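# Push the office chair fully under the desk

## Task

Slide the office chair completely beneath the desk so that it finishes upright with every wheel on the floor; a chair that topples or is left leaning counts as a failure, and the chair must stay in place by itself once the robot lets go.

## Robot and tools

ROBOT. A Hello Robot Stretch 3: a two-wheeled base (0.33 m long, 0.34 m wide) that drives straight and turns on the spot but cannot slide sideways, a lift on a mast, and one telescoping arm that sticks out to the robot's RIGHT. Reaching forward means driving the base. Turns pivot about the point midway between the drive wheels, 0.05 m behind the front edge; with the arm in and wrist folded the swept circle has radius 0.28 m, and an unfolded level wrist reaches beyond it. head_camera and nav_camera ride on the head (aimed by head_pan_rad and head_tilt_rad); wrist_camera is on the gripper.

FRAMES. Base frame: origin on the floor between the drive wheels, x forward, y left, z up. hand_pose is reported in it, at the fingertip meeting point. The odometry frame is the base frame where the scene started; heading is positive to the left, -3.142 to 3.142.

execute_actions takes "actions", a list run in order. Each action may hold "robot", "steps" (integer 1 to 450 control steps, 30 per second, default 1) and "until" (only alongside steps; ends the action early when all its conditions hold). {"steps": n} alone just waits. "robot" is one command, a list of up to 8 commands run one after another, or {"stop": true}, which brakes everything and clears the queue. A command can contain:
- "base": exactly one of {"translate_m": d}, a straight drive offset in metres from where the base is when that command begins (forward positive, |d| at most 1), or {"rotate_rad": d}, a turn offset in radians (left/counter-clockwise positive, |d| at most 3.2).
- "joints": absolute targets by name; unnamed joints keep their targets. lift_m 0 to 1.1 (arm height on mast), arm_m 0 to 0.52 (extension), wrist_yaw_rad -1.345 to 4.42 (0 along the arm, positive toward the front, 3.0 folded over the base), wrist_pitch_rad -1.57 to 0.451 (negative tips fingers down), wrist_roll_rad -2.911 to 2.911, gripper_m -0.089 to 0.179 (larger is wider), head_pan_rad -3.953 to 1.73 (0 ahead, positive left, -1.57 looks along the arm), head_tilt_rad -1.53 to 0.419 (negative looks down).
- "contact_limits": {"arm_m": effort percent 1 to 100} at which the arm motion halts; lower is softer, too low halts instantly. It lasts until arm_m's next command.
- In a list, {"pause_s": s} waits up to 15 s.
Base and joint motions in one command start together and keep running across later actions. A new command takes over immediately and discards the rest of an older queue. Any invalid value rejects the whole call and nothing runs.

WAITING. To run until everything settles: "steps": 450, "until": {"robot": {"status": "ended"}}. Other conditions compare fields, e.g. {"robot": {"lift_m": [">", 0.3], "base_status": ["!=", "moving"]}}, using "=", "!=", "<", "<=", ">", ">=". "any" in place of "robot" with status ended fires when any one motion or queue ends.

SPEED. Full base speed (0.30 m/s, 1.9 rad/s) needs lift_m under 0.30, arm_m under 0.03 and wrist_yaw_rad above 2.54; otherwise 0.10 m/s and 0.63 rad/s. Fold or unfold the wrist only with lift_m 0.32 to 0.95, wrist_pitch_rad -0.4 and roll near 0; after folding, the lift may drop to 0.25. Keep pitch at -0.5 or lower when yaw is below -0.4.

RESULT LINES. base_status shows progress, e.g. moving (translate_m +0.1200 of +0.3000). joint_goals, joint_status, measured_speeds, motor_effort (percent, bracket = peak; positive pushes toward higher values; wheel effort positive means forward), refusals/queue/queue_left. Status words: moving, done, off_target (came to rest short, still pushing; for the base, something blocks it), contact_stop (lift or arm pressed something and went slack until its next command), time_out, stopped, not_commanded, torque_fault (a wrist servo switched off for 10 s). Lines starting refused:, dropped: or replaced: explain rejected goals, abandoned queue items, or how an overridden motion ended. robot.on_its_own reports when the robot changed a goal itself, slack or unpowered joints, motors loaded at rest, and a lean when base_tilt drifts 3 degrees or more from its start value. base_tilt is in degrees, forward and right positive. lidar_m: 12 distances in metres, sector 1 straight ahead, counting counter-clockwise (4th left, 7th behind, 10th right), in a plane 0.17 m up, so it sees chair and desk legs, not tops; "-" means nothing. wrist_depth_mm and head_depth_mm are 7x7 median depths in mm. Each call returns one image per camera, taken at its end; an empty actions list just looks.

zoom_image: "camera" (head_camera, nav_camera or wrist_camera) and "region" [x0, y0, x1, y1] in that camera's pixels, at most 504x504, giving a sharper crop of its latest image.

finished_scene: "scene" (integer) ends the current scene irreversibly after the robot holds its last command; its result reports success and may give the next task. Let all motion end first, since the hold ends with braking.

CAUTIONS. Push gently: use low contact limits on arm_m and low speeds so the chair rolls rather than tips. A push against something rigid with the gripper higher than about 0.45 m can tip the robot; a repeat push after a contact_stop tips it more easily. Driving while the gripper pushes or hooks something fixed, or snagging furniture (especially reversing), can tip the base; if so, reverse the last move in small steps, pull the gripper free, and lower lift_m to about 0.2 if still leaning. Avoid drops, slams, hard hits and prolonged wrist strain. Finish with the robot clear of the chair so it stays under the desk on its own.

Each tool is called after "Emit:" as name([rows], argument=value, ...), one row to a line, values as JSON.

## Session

Emit:
execute_actions([
  {"robot":{"joints":{"head_tilt_rad":-0.6}},"steps":60,"until":{"robot":{"status":"ended"}}},
])

Scene clock: 0.90 s.
robot.base_odometry: x=+0.000 y=+0.000 heading=+0.000 (m, m, rad; robot's odometry frame)
robot.turned_by_wheels: +0.000 (rad since the last result)
robot.turned_by_imu: +0.000 (rad since the last result)
robot.base_tilt: forward=+1.1 right=-0.8 (deg)
robot.lidar_m: 0.94 0.93 1.02 1.25 1.25 1.39 2.06 2.76 1.73 2.51 2.50 1.15
robot.head_depth_mm: 1515 1661 1187 1329 1572 1457 1209 / 1448 1602 1154 1252 1468 1461 1215 / 1401 1536 1095 1182 1370 1449 1215 / 1368 1505 1076 1122 1297 1457 1207 / 1315 1448 1076 1064 1222 1415 1214 / 1266 1393 1077 1015 1162 1340 1217 / 1235 1345 1075 976 1100 1266 1211
robot.base_status: not_commanded
robot.joint_positions: lift_m=+0.302 arm_m=+0.001 wrist_yaw_rad=+2.971 wrist_pitch_rad=-0.387 wrist_roll_rad=+0.006 gripper_m=+0.037 head_pan_rad=+0.000 head_tilt_rad=-0.592
robot.joint_goals: lift_m=+0.302 arm_m=+0.001 wrist_yaw_rad=+2.971 wrist_pitch_rad=-0.387 wrist_roll_rad=+0.006 gripper_m=+0.037 head_pan_rad=+0.000 head_tilt_rad=-0.600
robot.joint_status: lift_m=not_commanded arm_m=not_commanded wrist_yaw_rad=not_commanded wrist_pitch_rad=not_commanded wrist_roll_rad=not_commanded gripper_m=not_commanded head_pan_rad=not_commanded head_tilt_rad=done
robot.measured_speeds: translate_m=+0.000 rotate_rad=+0.000 lift_m=+0.000 arm_m=+0.000 wrist_yaw_rad=+0.000 wrist_pitch_rad=+0.000 wrist_roll_rad=+0.000 head_pan_rad=+0.000 head_tilt_rad=+0.000
robot: refusals=0 queue=done queue_left=0
robot.motor_effort: left_wheel=+0(1) right_wheel=+0(1) lift_m=+35(35) arm_m=+0(0) wrist_yaw_rad=+2(1) wrist_pitch_rad=+8(8) wrist_roll_rad=+0(0) gripper_m=+0(1) head_pan_rad=+0(0) head_tilt_rad=-3(27) (%)
robot.hand_pose: x=+0.0176 y=+0.0791 z=+0.3216 quat_wxyz=(+0.195, +0.705, +0.076, +0.678) (m; robot's base frame)
robot.wrist_depth_mm: 933 - - - - - 735 / - - - - - - 782 / - - - - - - 854 / 815 816 797 790 776 776 752 / 642 648 - 629 638 610 604 / 536 531 - 534 510 518 513 / 460 - - - 450 446 441
pictures: head_camera (sideways: a quarter turn clockwise sets it upright), nav_camera (sideways: a quarter turn counterclockwise sets it upright), wrist_camera
Images, in order (width x height): head_camera 896x504, nav_camera 672x504, wrist_camera 644x364.

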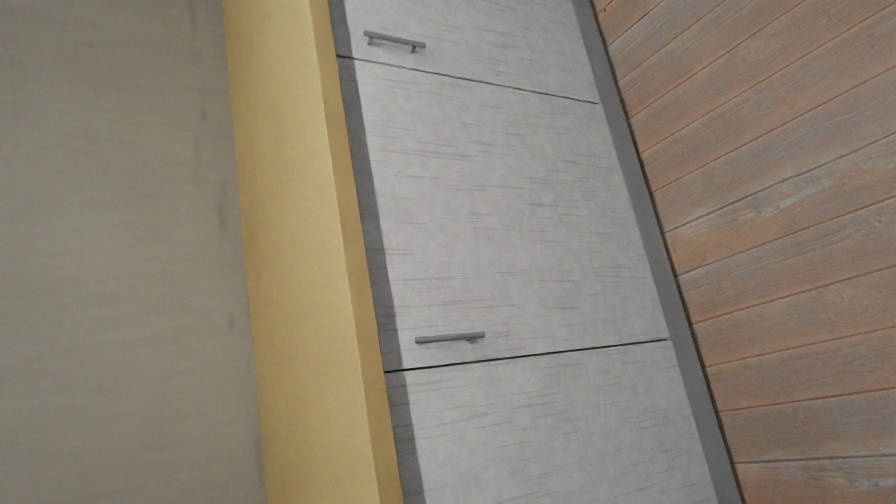

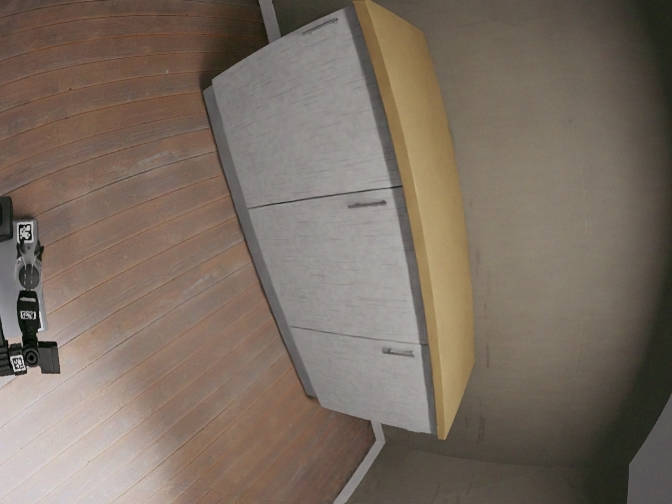

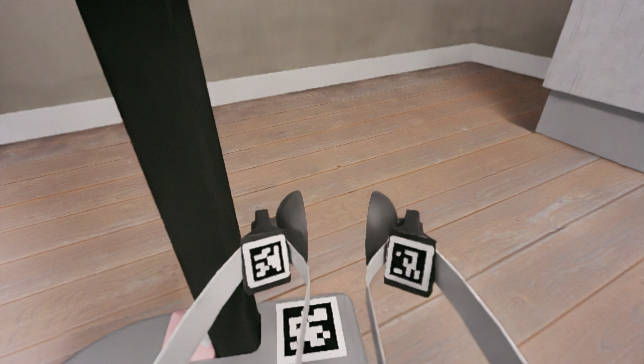

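Emit:
execute_actions([
  {"robot":[{"joints":{"lift_m":0.28,"wrist_yaw_rad":3.12}},{"base":{"rotate_rad":-2.1}}],"steps":250,"until":{"robot":{"status":"ended"}}},
])

Scene clock: 6.43 s.
robot.base_odometry: x=+0.000 y=+0.000 heading=-2.100 (m, m, rad; robot's odometry frame)
robot.turned_by_wheels: -2.100 (rad since the last result)
robot.turned_by_imu: -2.065 (rad since the last result)
robot.base_tilt: forward=+1.1 right=-0.8 (deg)
robot.lidar_m: 1.72 2.50 2.49 1.14 0.94 0.93 1.03 1.26 1.25 1.41 2.06 2.75
robot.head_depth_mm: 2808 3005 3202 2414 1821 1454 1214 / 3034 3276 3414 2335 1824 1461 1207 / 3293 3626 3618 2059 1809 1445 1214 / 3089 3343 1535 2026 1818 1453 1205 / 2794 2977 3170 2402 1812 1454 1206 / 2561 2763 2952 2425 1823 1457 1205 / 2347 2543 2738 2443 1823 1449 1211
robot.base_status: done (rotate_rad -2.0999 of -2.1000)
robot.joint_positions: lift_m=+0.280 arm_m=+0.001 wrist_yaw_rad=+3.117 wrist_pitch_rad=-0.387 wrist_roll_rad=+0.006 gripper_m=+0.037 head_pan_rad=+0.000 head_tilt_rad=-0.593
robot.joint_goals: lift_m=+0.280 arm_m=+0.001 wrist_yaw_rad=+3.120 wrist_pitch_rad=-0.387 wrist_roll_rad=+0.006 gripper_m=+0.037 head_pan_rad=+0.000 head_tilt_rad=-0.600
robot.joint_status: lift_m=done arm_m=not_commanded wrist_yaw_rad=done wrist_pitch_rad=not_commanded wrist_roll_rad=not_commanded gripper_m=not_commanded head_pan_rad=not_commanded head_tilt_rad=done
robot.measured_speeds: translate_m=+0.000 rotate_rad=+0.000 lift_m=+0.000 arm_m=+0.000 wrist_yaw_rad=+0.000 wrist_pitch_rad=+0.000 wrist_roll_rad=+0.000 head_pan_rad=+0.000 head_tilt_rad=+0.000
robot: refusals=0 queue=done queue_left=0
robot.motor_effort: left_wheel=+1(11) right_wheel=-2(6) lift_m=+26(35) arm_m=-1(1) wrist_yaw_rad=+3(4) wrist_pitch_rad=+8(8) wrist_roll_rad=+0(0) gripper_m=-2(0) head_pan_rad=-1(0) head_tilt_rad=-3(3) (%)
robot.hand_pose: x=-0.0156 y=+0.0823 z=+0.3000 quat_wxyz=(+0.145, +0.697, +0.127, +0.690) (m; robot's base frame)
robot.wrist_depth_mm: 694 797 - - - - - / 726 863 - - - - - / 804 920 - 989 997 961 941 / 758 771 757 732 736 730 715 / 628 608 603 598 614 584 587 / 516 511 - 536 - 490 487 / 442 - - - 424 418 421
pictures: head_camera (sideways: a quarter turn clockwise sets it upright), nav_camera (sideways: a quarter turn counterclockwise sets it upright), wrist_camera
Images, in order (width x height): head_camera 896x504, nav_camera 672x504, wrist_camera 644x364.

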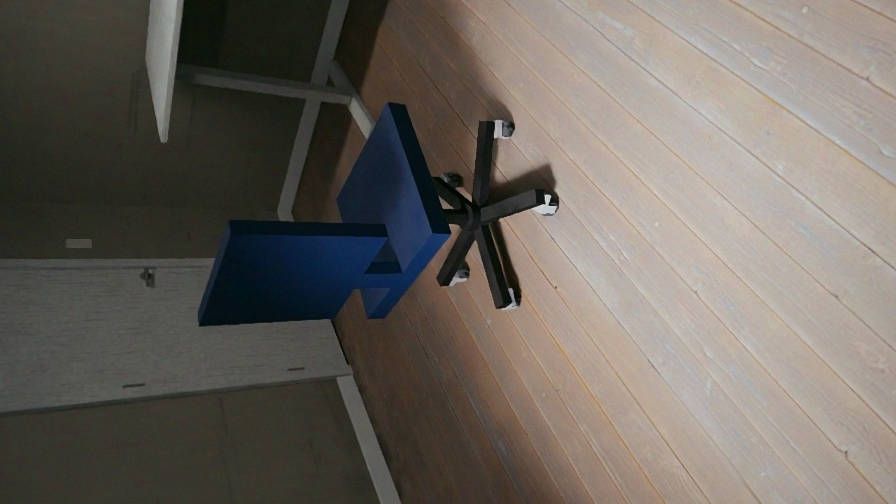

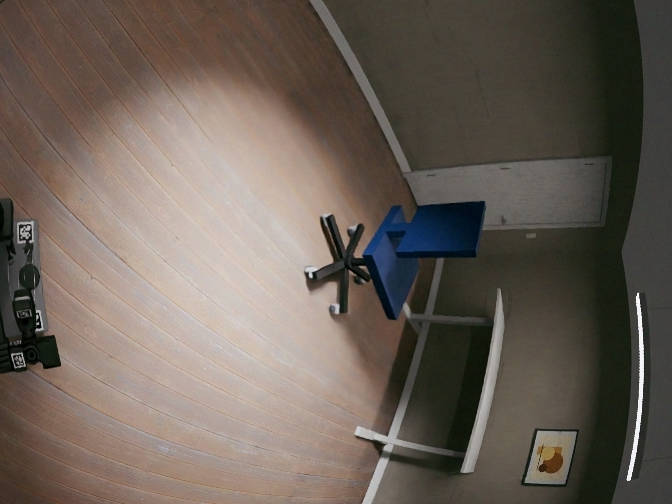

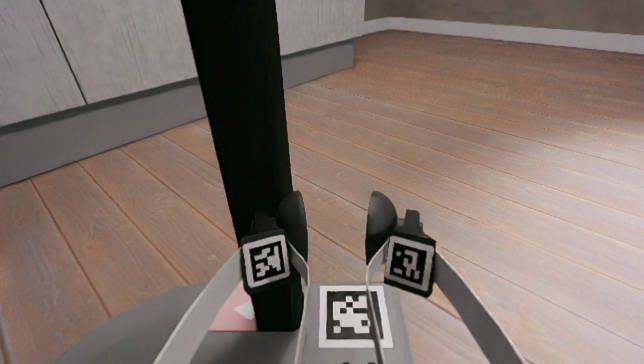

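Emit:
execute_actions([
  {"robot":[{"base":{"rotate_rad":0.36},"joints":{"head_tilt_rad":-0.95}},{"base":{"translate_m":1.0}},{"base":{"translate_m":0.49}},{"base":{"rotate_rad":-1.43}}],"steps":450,"until":{"robot":{"status":"ended"}}},
])

Scene clock: 24.50 s.
robot.base_odometry: x=-0.251 y=-1.469 heading=+3.113 (m, m, rad; robot's odometry frame)
robot.turned_by_wheels: -1.070 (rad since the last result)
robot.turned_by_imu: -1.047 (rad since the last result)
robot.base_tilt: forward=+1.1 right=-0.8 (deg)
robot.lidar_m: 0.70 2.04 1.44 1.19 1.19 1.33 2.15 1.65 1.83 2.57 2.27 2.51
robot.head_depth_mm: 2627 2399 587 1589 1389 1216 1088 / 2426 2352 581 742 1314 1223 1088 / 2401 2407 577 732 1309 1223 1088 / 2333 2401 570 726 1222 1202 1091 / 2253 2420 565 716 1313 1224 1084 / 2172 2384 560 708 1339 1219 1081 / 2099 2289 572 1584 1396 1219 1083
robot.base_status: done (rotate_rad -1.4299 of -1.4300)
robot.joint_positions: lift_m=+0.280 arm_m=+0.001 wrist_yaw_rad=+3.118 wrist_pitch_rad=-0.387 wrist_roll_rad=+0.006 gripper_m=+0.037 head_pan_rad=+0.000 head_tilt_rad=-0.939
robot.joint_goals: lift_m=+0.280 arm_m=+0.001 wrist_yaw_rad=+3.120 wrist_pitch_rad=-0.387 wrist_roll_rad=+0.006 gripper_m=+0.037 head_pan_rad=+0.000 head_tilt_rad=-0.950
robot.joint_status: lift_m=done arm_m=not_commanded wrist_yaw_rad=done wrist_pitch_rad=not_commanded wrist_roll_rad=not_commanded gripper_m=not_commanded head_pan_rad=not_commanded head_tilt_rad=done
robot.measured_speeds: translate_m=+0.000 rotate_rad=+0.000 lift_m=+0.000 arm_m=+0.000 wrist_yaw_rad=+0.000 wrist_pitch_rad=+0.000 wrist_roll_rad=+0.000 head_pan_rad=+0.000 head_tilt_rad=+0.000
robot: refusals=0 queue=done queue_left=0
robot.motor_effort: left_wheel=+1(10) right_wheel=-2(10) lift_m=+26(26) arm_m=-1(1) wrist_yaw_rad=+1(2) wrist_pitch_rad=+8(8) wrist_roll_rad=+0(0) gripper_m=+0(1) head_pan_rad=+0(0) head_tilt_rad=-4(24) (%)
robot.hand_pose: x=-0.0158 y=+0.0823 z=+0.3000 quat_wxyz=(+0.145, +0.697, +0.127, +0.690) (m; robot's base frame)
robot.wrist_depth_mm: 950 990 - - - - - / 997 - - - - - - / - - - 984 978 950 945 / 768 756 760 738 720 714 727 / 622 617 601 602 599 589 585 / 510 510 - 534 - 484 490 / 438 - - - 424 417 412
pictures: head_camera (sideways: a quarter turn clockwise sets it upright), nav_camera (sideways: a quarter turn counterclockwise sets it upright), wrist_camera
Images, in order (width x height): head_camera 896x504, nav_camera 672x504, wrist_camera 644x364.

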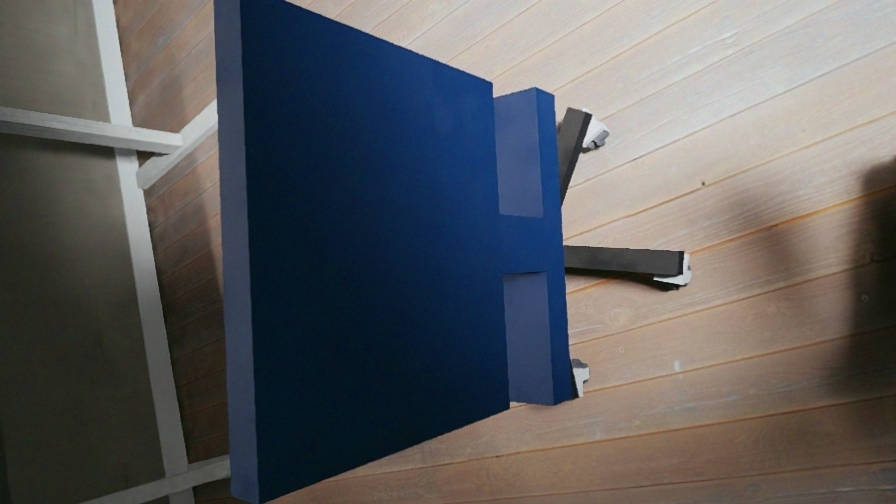

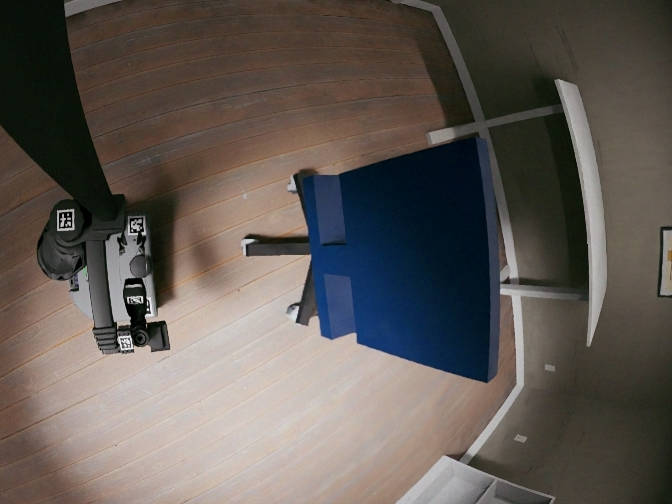

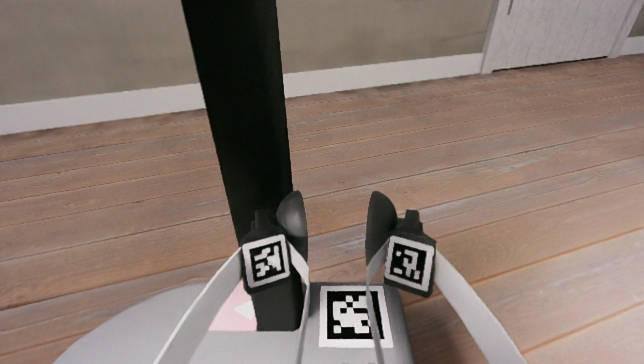

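Emit:
execute_actions([
  {"robot":[{"base":{"rotate_rad":-0.35}},{"base":{"translate_m":0.25}},{"base":{"rotate_rad":0.5}},{"joints":{"lift_m":0.33}},{"base":{"translate_m":0.55},"joints":{"head_tilt_rad":-1.2}}],"steps":450,"until":{"robot":{"status":"ended"}}},
])

Scene clock: 39.37 s.
robot.base_odometry: x=-1.029 y=-1.443 heading=-3.019 (m, m, rad; robot's odometry frame)
robot.turned_by_wheels: +0.151 (rad since the last result)
robot.turned_by_imu: +0.151 (rad since the last result)
robot.base_tilt: forward=+1.1 right=-0.8 (deg)
robot.lidar_m: 0.35 1.35 1.58 1.44 1.45 1.76 2.37 2.38 2.55 2.01 2.01 1.59
robot.head_depth_mm: 1809 1671 1517 318 433 1167 1083 / 1808 1692 1534 318 438 1189 1095 / 1804 1686 963 318 442 1188 - / 1787 1693 962 318 447 1182 - / 1755 1705 962 319 453 1185 - / 1728 1700 961 319 459 1178 - / 1684 1641 1515 319 465 1170 1104
robot.base_status: off_target (translate_m +0.5499 of +0.5500)
robot.joint_positions: lift_m=+0.330 arm_m=+0.001 wrist_yaw_rad=+3.118 wrist_pitch_rad=-0.388 wrist_roll_rad=+0.006 gripper_m=+0.037 head_pan_rad=+0.000 head_tilt_rad=-1.189
robot.joint_goals: lift_m=+0.330 arm_m=+0.001 wrist_yaw_rad=+3.120 wrist_pitch_rad=-0.388 wrist_roll_rad=+0.006 gripper_m=+0.037 head_pan_rad=+0.000 head_tilt_rad=-1.200
robot.joint_status: lift_m=done arm_m=not_commanded wrist_yaw_rad=done wrist_pitch_rad=not_commanded wrist_roll_rad=not_commanded gripper_m=not_commanded head_pan_rad=not_commanded head_tilt_rad=done
robot.measured_speeds: translate_m=+0.000 rotate_rad=+0.000 lift_m=+0.000 arm_m=+0.000 wrist_yaw_rad=+0.000 wrist_pitch_rad=+0.000 wrist_roll_rad=+0.000 head_pan_rad=+0.000 head_tilt_rad=+0.000
robot: refusals=0 queue=done queue_left=0
robot.on_its_own: left_wheel is at rest, and its effort (+27) is outside its rest range (-18 to +18)
robot.motor_effort: left_wheel=+27(45) right_wheel=+7(21) lift_m=+42(45) arm_m=-1(1) wrist_yaw_rad=+2(3) wrist_pitch_rad=+8(8) wrist_roll_rad=+0(0) gripper_m=-1(1) head_pan_rad=+0(0) head_tilt_rad=-5(21) (%)
robot.hand_pose: x=-0.0158 y=+0.0822 z=+0.3492 quat_wxyz=(+0.145, +0.697, +0.128, +0.690) (m; robot's base frame)
robot.wrist_depth_mm: - - - - - - 181 / - - - - - - - / - - - - - - - / 871 852 862 829 844 812 798 / 687 682 670 680 688 654 647 / 574 564 564 561 535 532 445 / 494 504 - - 479 472 446
pictures: head_camera (sideways: a quarter turn clockwise sets it upright), nav_camera (sideways: a quarter turn counterclockwise sets it upright), wrist_camera
Images, in order (width x height): head_camera 896x504, nav_camera 672x504, wrist_camera 644x364.

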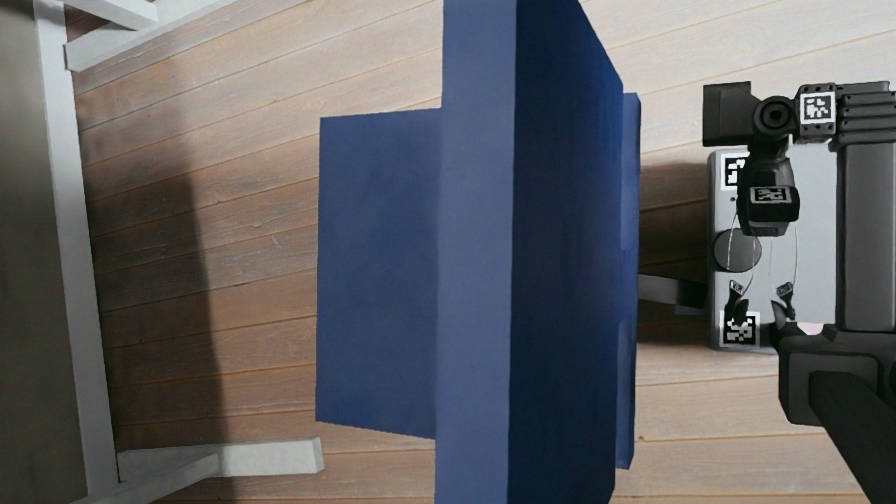

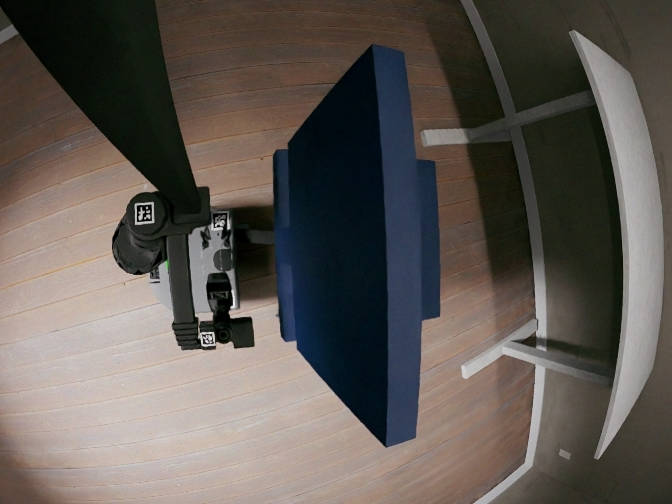

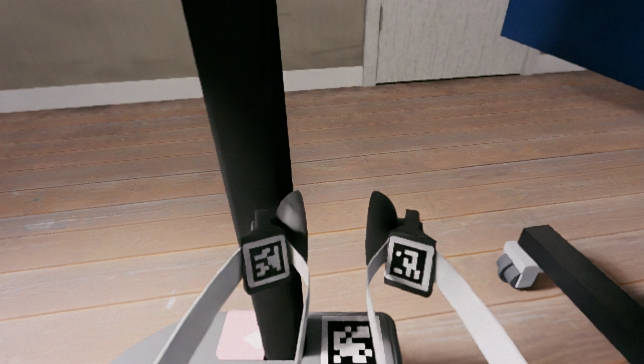

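Emit:
execute_actions([
  {"robot":{"base":{"translate_m":0.65}},"steps":450,"until":{"robot":{"status":"ended"}}},
])

Scene clock: 57.47 s.
robot.base_odometry: x=-1.674 y=-1.523 heading=-3.019 (m, m, rad; robot's odometry frame)
robot.turned_by_wheels: +0.000 (rad since the last result)
robot.turned_by_imu: -0.001 (rad since the last result)
robot.base_tilt: forward=+0.3 right=-0.6 (deg)
robot.lidar_m: 0.36 0.37 0.83 1.53 1.54 1.90 3.00 3.00 2.12 1.88 1.97 1.03
robot.head_depth_mm: 482 443 1519 326 1236 1174 1086 / 482 442 1523 327 581 1183 1096 / 483 437 1488 322 536 1190 - / 484 435 965 322 500 1185 - / 483 429 963 318 468 1187 - / 484 430 950 318 440 1172 - / 484 430 1461 318 414 1159 1097
robot.base_status: moving (translate_m +0.6499 of +0.6500)
robot.joint_positions: lift_m=+0.330 arm_m=+0.001 wrist_yaw_rad=+3.118 wrist_pitch_rad=-0.388 wrist_roll_rad=+0.006 gripper_m=+0.037 head_pan_rad=+0.000 head_tilt_rad=-1.189
robot.joint_goals: lift_m=+0.330 arm_m=+0.001 wrist_yaw_rad=+3.120 wrist_pitch_rad=-0.388 wrist_roll_rad=+0.006 gripper_m=+0.037 head_pan_rad=+0.000 head_tilt_rad=-1.200
robot.joint_status: lift_m=done arm_m=not_commanded wrist_yaw_rad=done wrist_pitch_rad=not_commanded wrist_roll_rad=not_commanded gripper_m=not_commanded head_pan_rad=not_commanded head_tilt_rad=done
robot.measured_speeds: translate_m=+0.000 rotate_rad=+0.000 lift_m=+0.000 arm_m=+0.000 wrist_yaw_rad=+0.000 wrist_pitch_rad=+0.000 wrist_roll_rad=+0.000 head_pan_rad=+0.000 head_tilt_rad=+0.000
robot: refusals=0 queue=running queue_left=0
robot.motor_effort: left_wheel=+26(42) right_wheel=+5(16) lift_m=+42(42) arm_m=-1(1) wrist_yaw_rad=+1(3) wrist_pitch_rad=+8(8) wrist_roll_rad=+0(0) gripper_m=-1(1) head_pan_rad=+0(0) head_tilt_rad=-4(4) (%)
robot.hand_pose: x=-0.0158 y=+0.0822 z=+0.3492 quat_wxyz=(+0.145, +0.697, +0.128, +0.690) (m; robot's base frame)
robot.wrist_depth_mm: - - - - - 240 168 / - - - - - - 188 / - - - - - - - / 882 855 836 834 830 809 713 / 685 683 685 669 685 555 651 / 573 565 559 561 540 539 445 / 483 496 - - 471 467 440
pictures: head_camera (sideways: a quarter turn clockwise sets it upright), nav_camera (sideways: a quarter turn counterclockwise sets it upright), wrist_camera
Images, in order (width x height): head_camera 896x504, nav_camera 672x504, wrist_camera 644x364.

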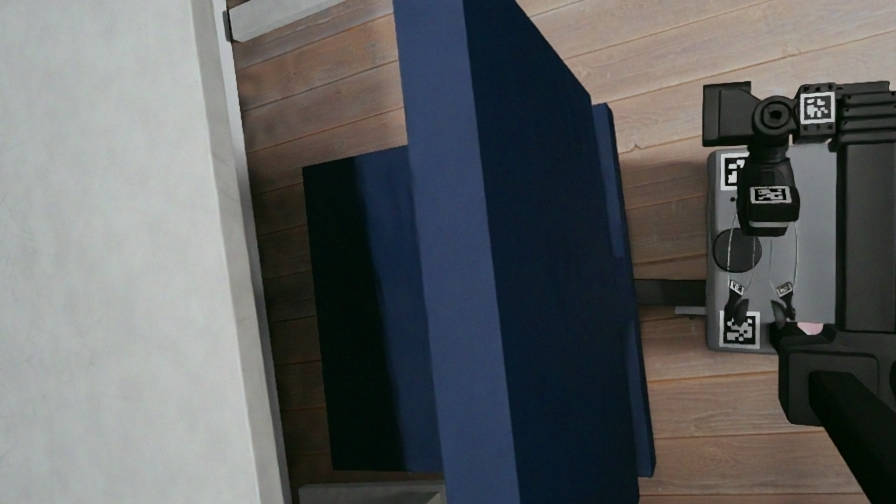

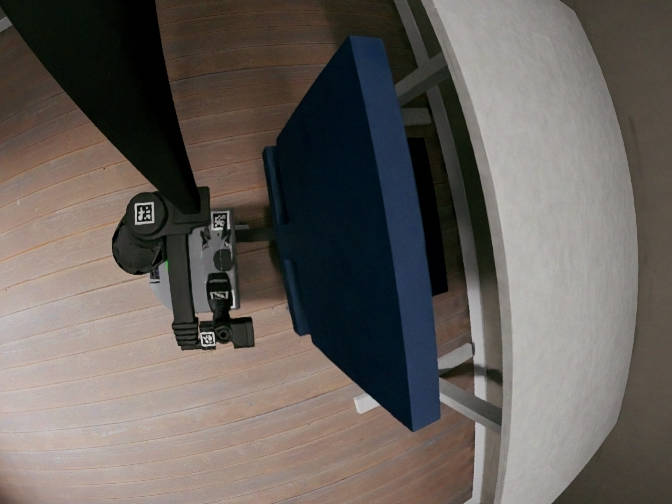

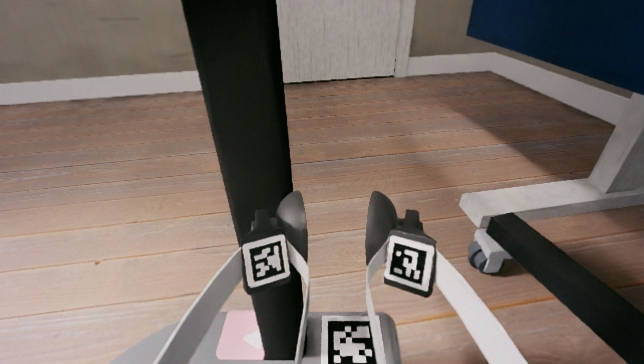

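Emit:
execute_actions([
  {"robot":{"base":{"translate_m":0.15}},"steps":90,"until":{"robot":{"translate_m":[">",0.148],"translate_m_goal":["<",0.2]}}},
  {"robot":{"base":{"translate_m":-0.04}},"steps":60,"until":{"robot":{"status":"ended"}}},
])

Scene clock: 63.93 s.
robot.base_odometry: x=-1.781 y=-1.536 heading=-3.020 (m, m, rad; robot's odometry frame)
robot.turned_by_wheels: -0.001 (rad since the last result)
robot.turned_by_imu: -0.002 (rad since the last result)
robot.base_tilt: forward=+1.0 right=-0.8 (deg)
robot.lidar_m: 0.40 0.42 0.72 1.55 1.56 1.93 3.09 3.10 2.16 1.86 1.78 0.94
robot.head_depth_mm: 483 429 386 427 1268 1169 1088 / 484 429 386 406 1240 1192 1102 / 482 429 386 387 810 1193 - / 483 429 386 369 791 1181 - / 484 429 386 353 657 1184 - / 484 429 386 338 607 1171 - / 484 429 386 332 566 1168 1100
robot.base_status: done (translate_m -0.0400 of -0.0400)
robot.joint_positions: lift_m=+0.330 arm_m=+0.001 wrist_yaw_rad=+3.118 wrist_pitch_rad=-0.388 wrist_roll_rad=+0.006 gripper_m=+0.037 head_pan_rad=+0.000 head_tilt_rad=-1.189
robot.joint_goals: lift_m=+0.330 arm_m=+0.001 wrist_yaw_rad=+3.120 wrist_pitch_rad=-0.388 wrist_roll_rad=+0.006 gripper_m=+0.037 head_pan_rad=+0.000 head_tilt_rad=-1.200
robot.joint_status: lift_m=done arm_m=not_commanded wrist_yaw_rad=done wrist_pitch_rad=not_commanded wrist_roll_rad=not_commanded gripper_m=not_commanded head_pan_rad=not_commanded head_tilt_rad=done
robot.measured_speeds: translate_m=+0.000 rotate_rad=+0.000 lift_m=+0.000 arm_m=+0.000 wrist_yaw_rad=+0.000 wrist_pitch_rad=+0.000 wrist_roll_rad=+0.000 head_pan_rad=+0.000 head_tilt_rad=+0.000
robot: refusals=0 queue=done queue_left=0
robot.motor_effort: left_wheel=+0(40) right_wheel=+2(15) lift_m=+42(42) arm_m=-1(1) wrist_yaw_rad=+2(2) wrist_pitch_rad=+8(8) wrist_roll_rad=+0(0) gripper_m=+0(0) head_pan_rad=+1(0) head_tilt_rad=-4(4) (%)
robot.hand_pose: x=-0.0158 y=+0.0822 z=+0.3492 quat_wxyz=(+0.145, +0.697, +0.128, +0.690) (m; robot's base frame)
robot.wrist_depth_mm: - - - - - - 206 / - - - - - - 590 / - - - - - - 656 / 862 866 850 845 829 761 715 / 676 671 670 679 656 557 646 / 566 564 568 557 540 545 449 / 486 506 - - 476 467 453
pictures: head_camera (sideways: a quarter turn clockwise sets it upright), nav_camera (sideways: a quarter turn counterclockwise sets it upright), wrist_camera
Images, in order (width x height): head_camera 896x504, nav_camera 672x504, wrist_camera 644x364.

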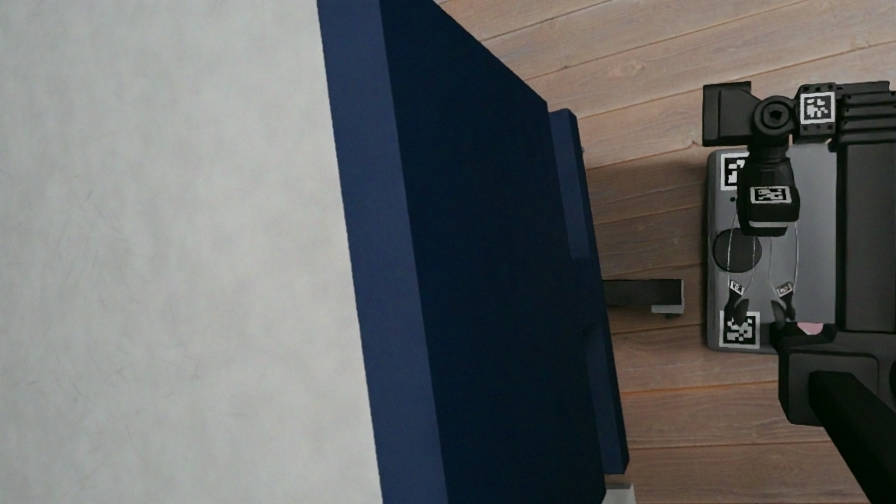

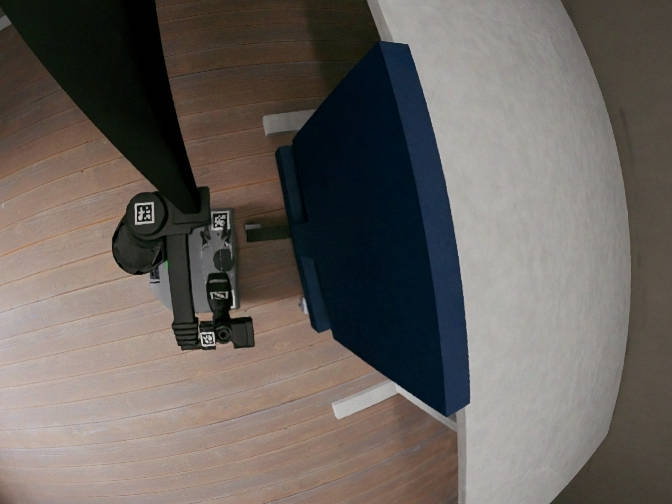

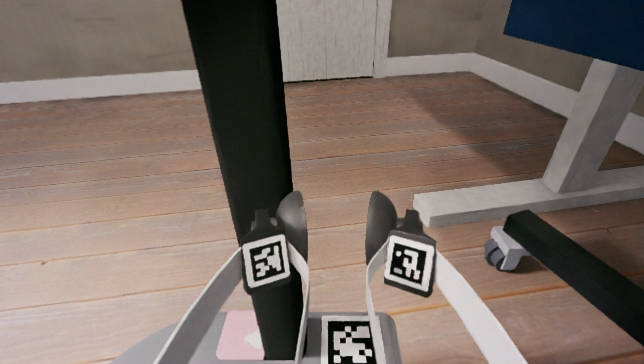

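Emit:
finished_scene(scene=2)

The scene is finished: the task was done.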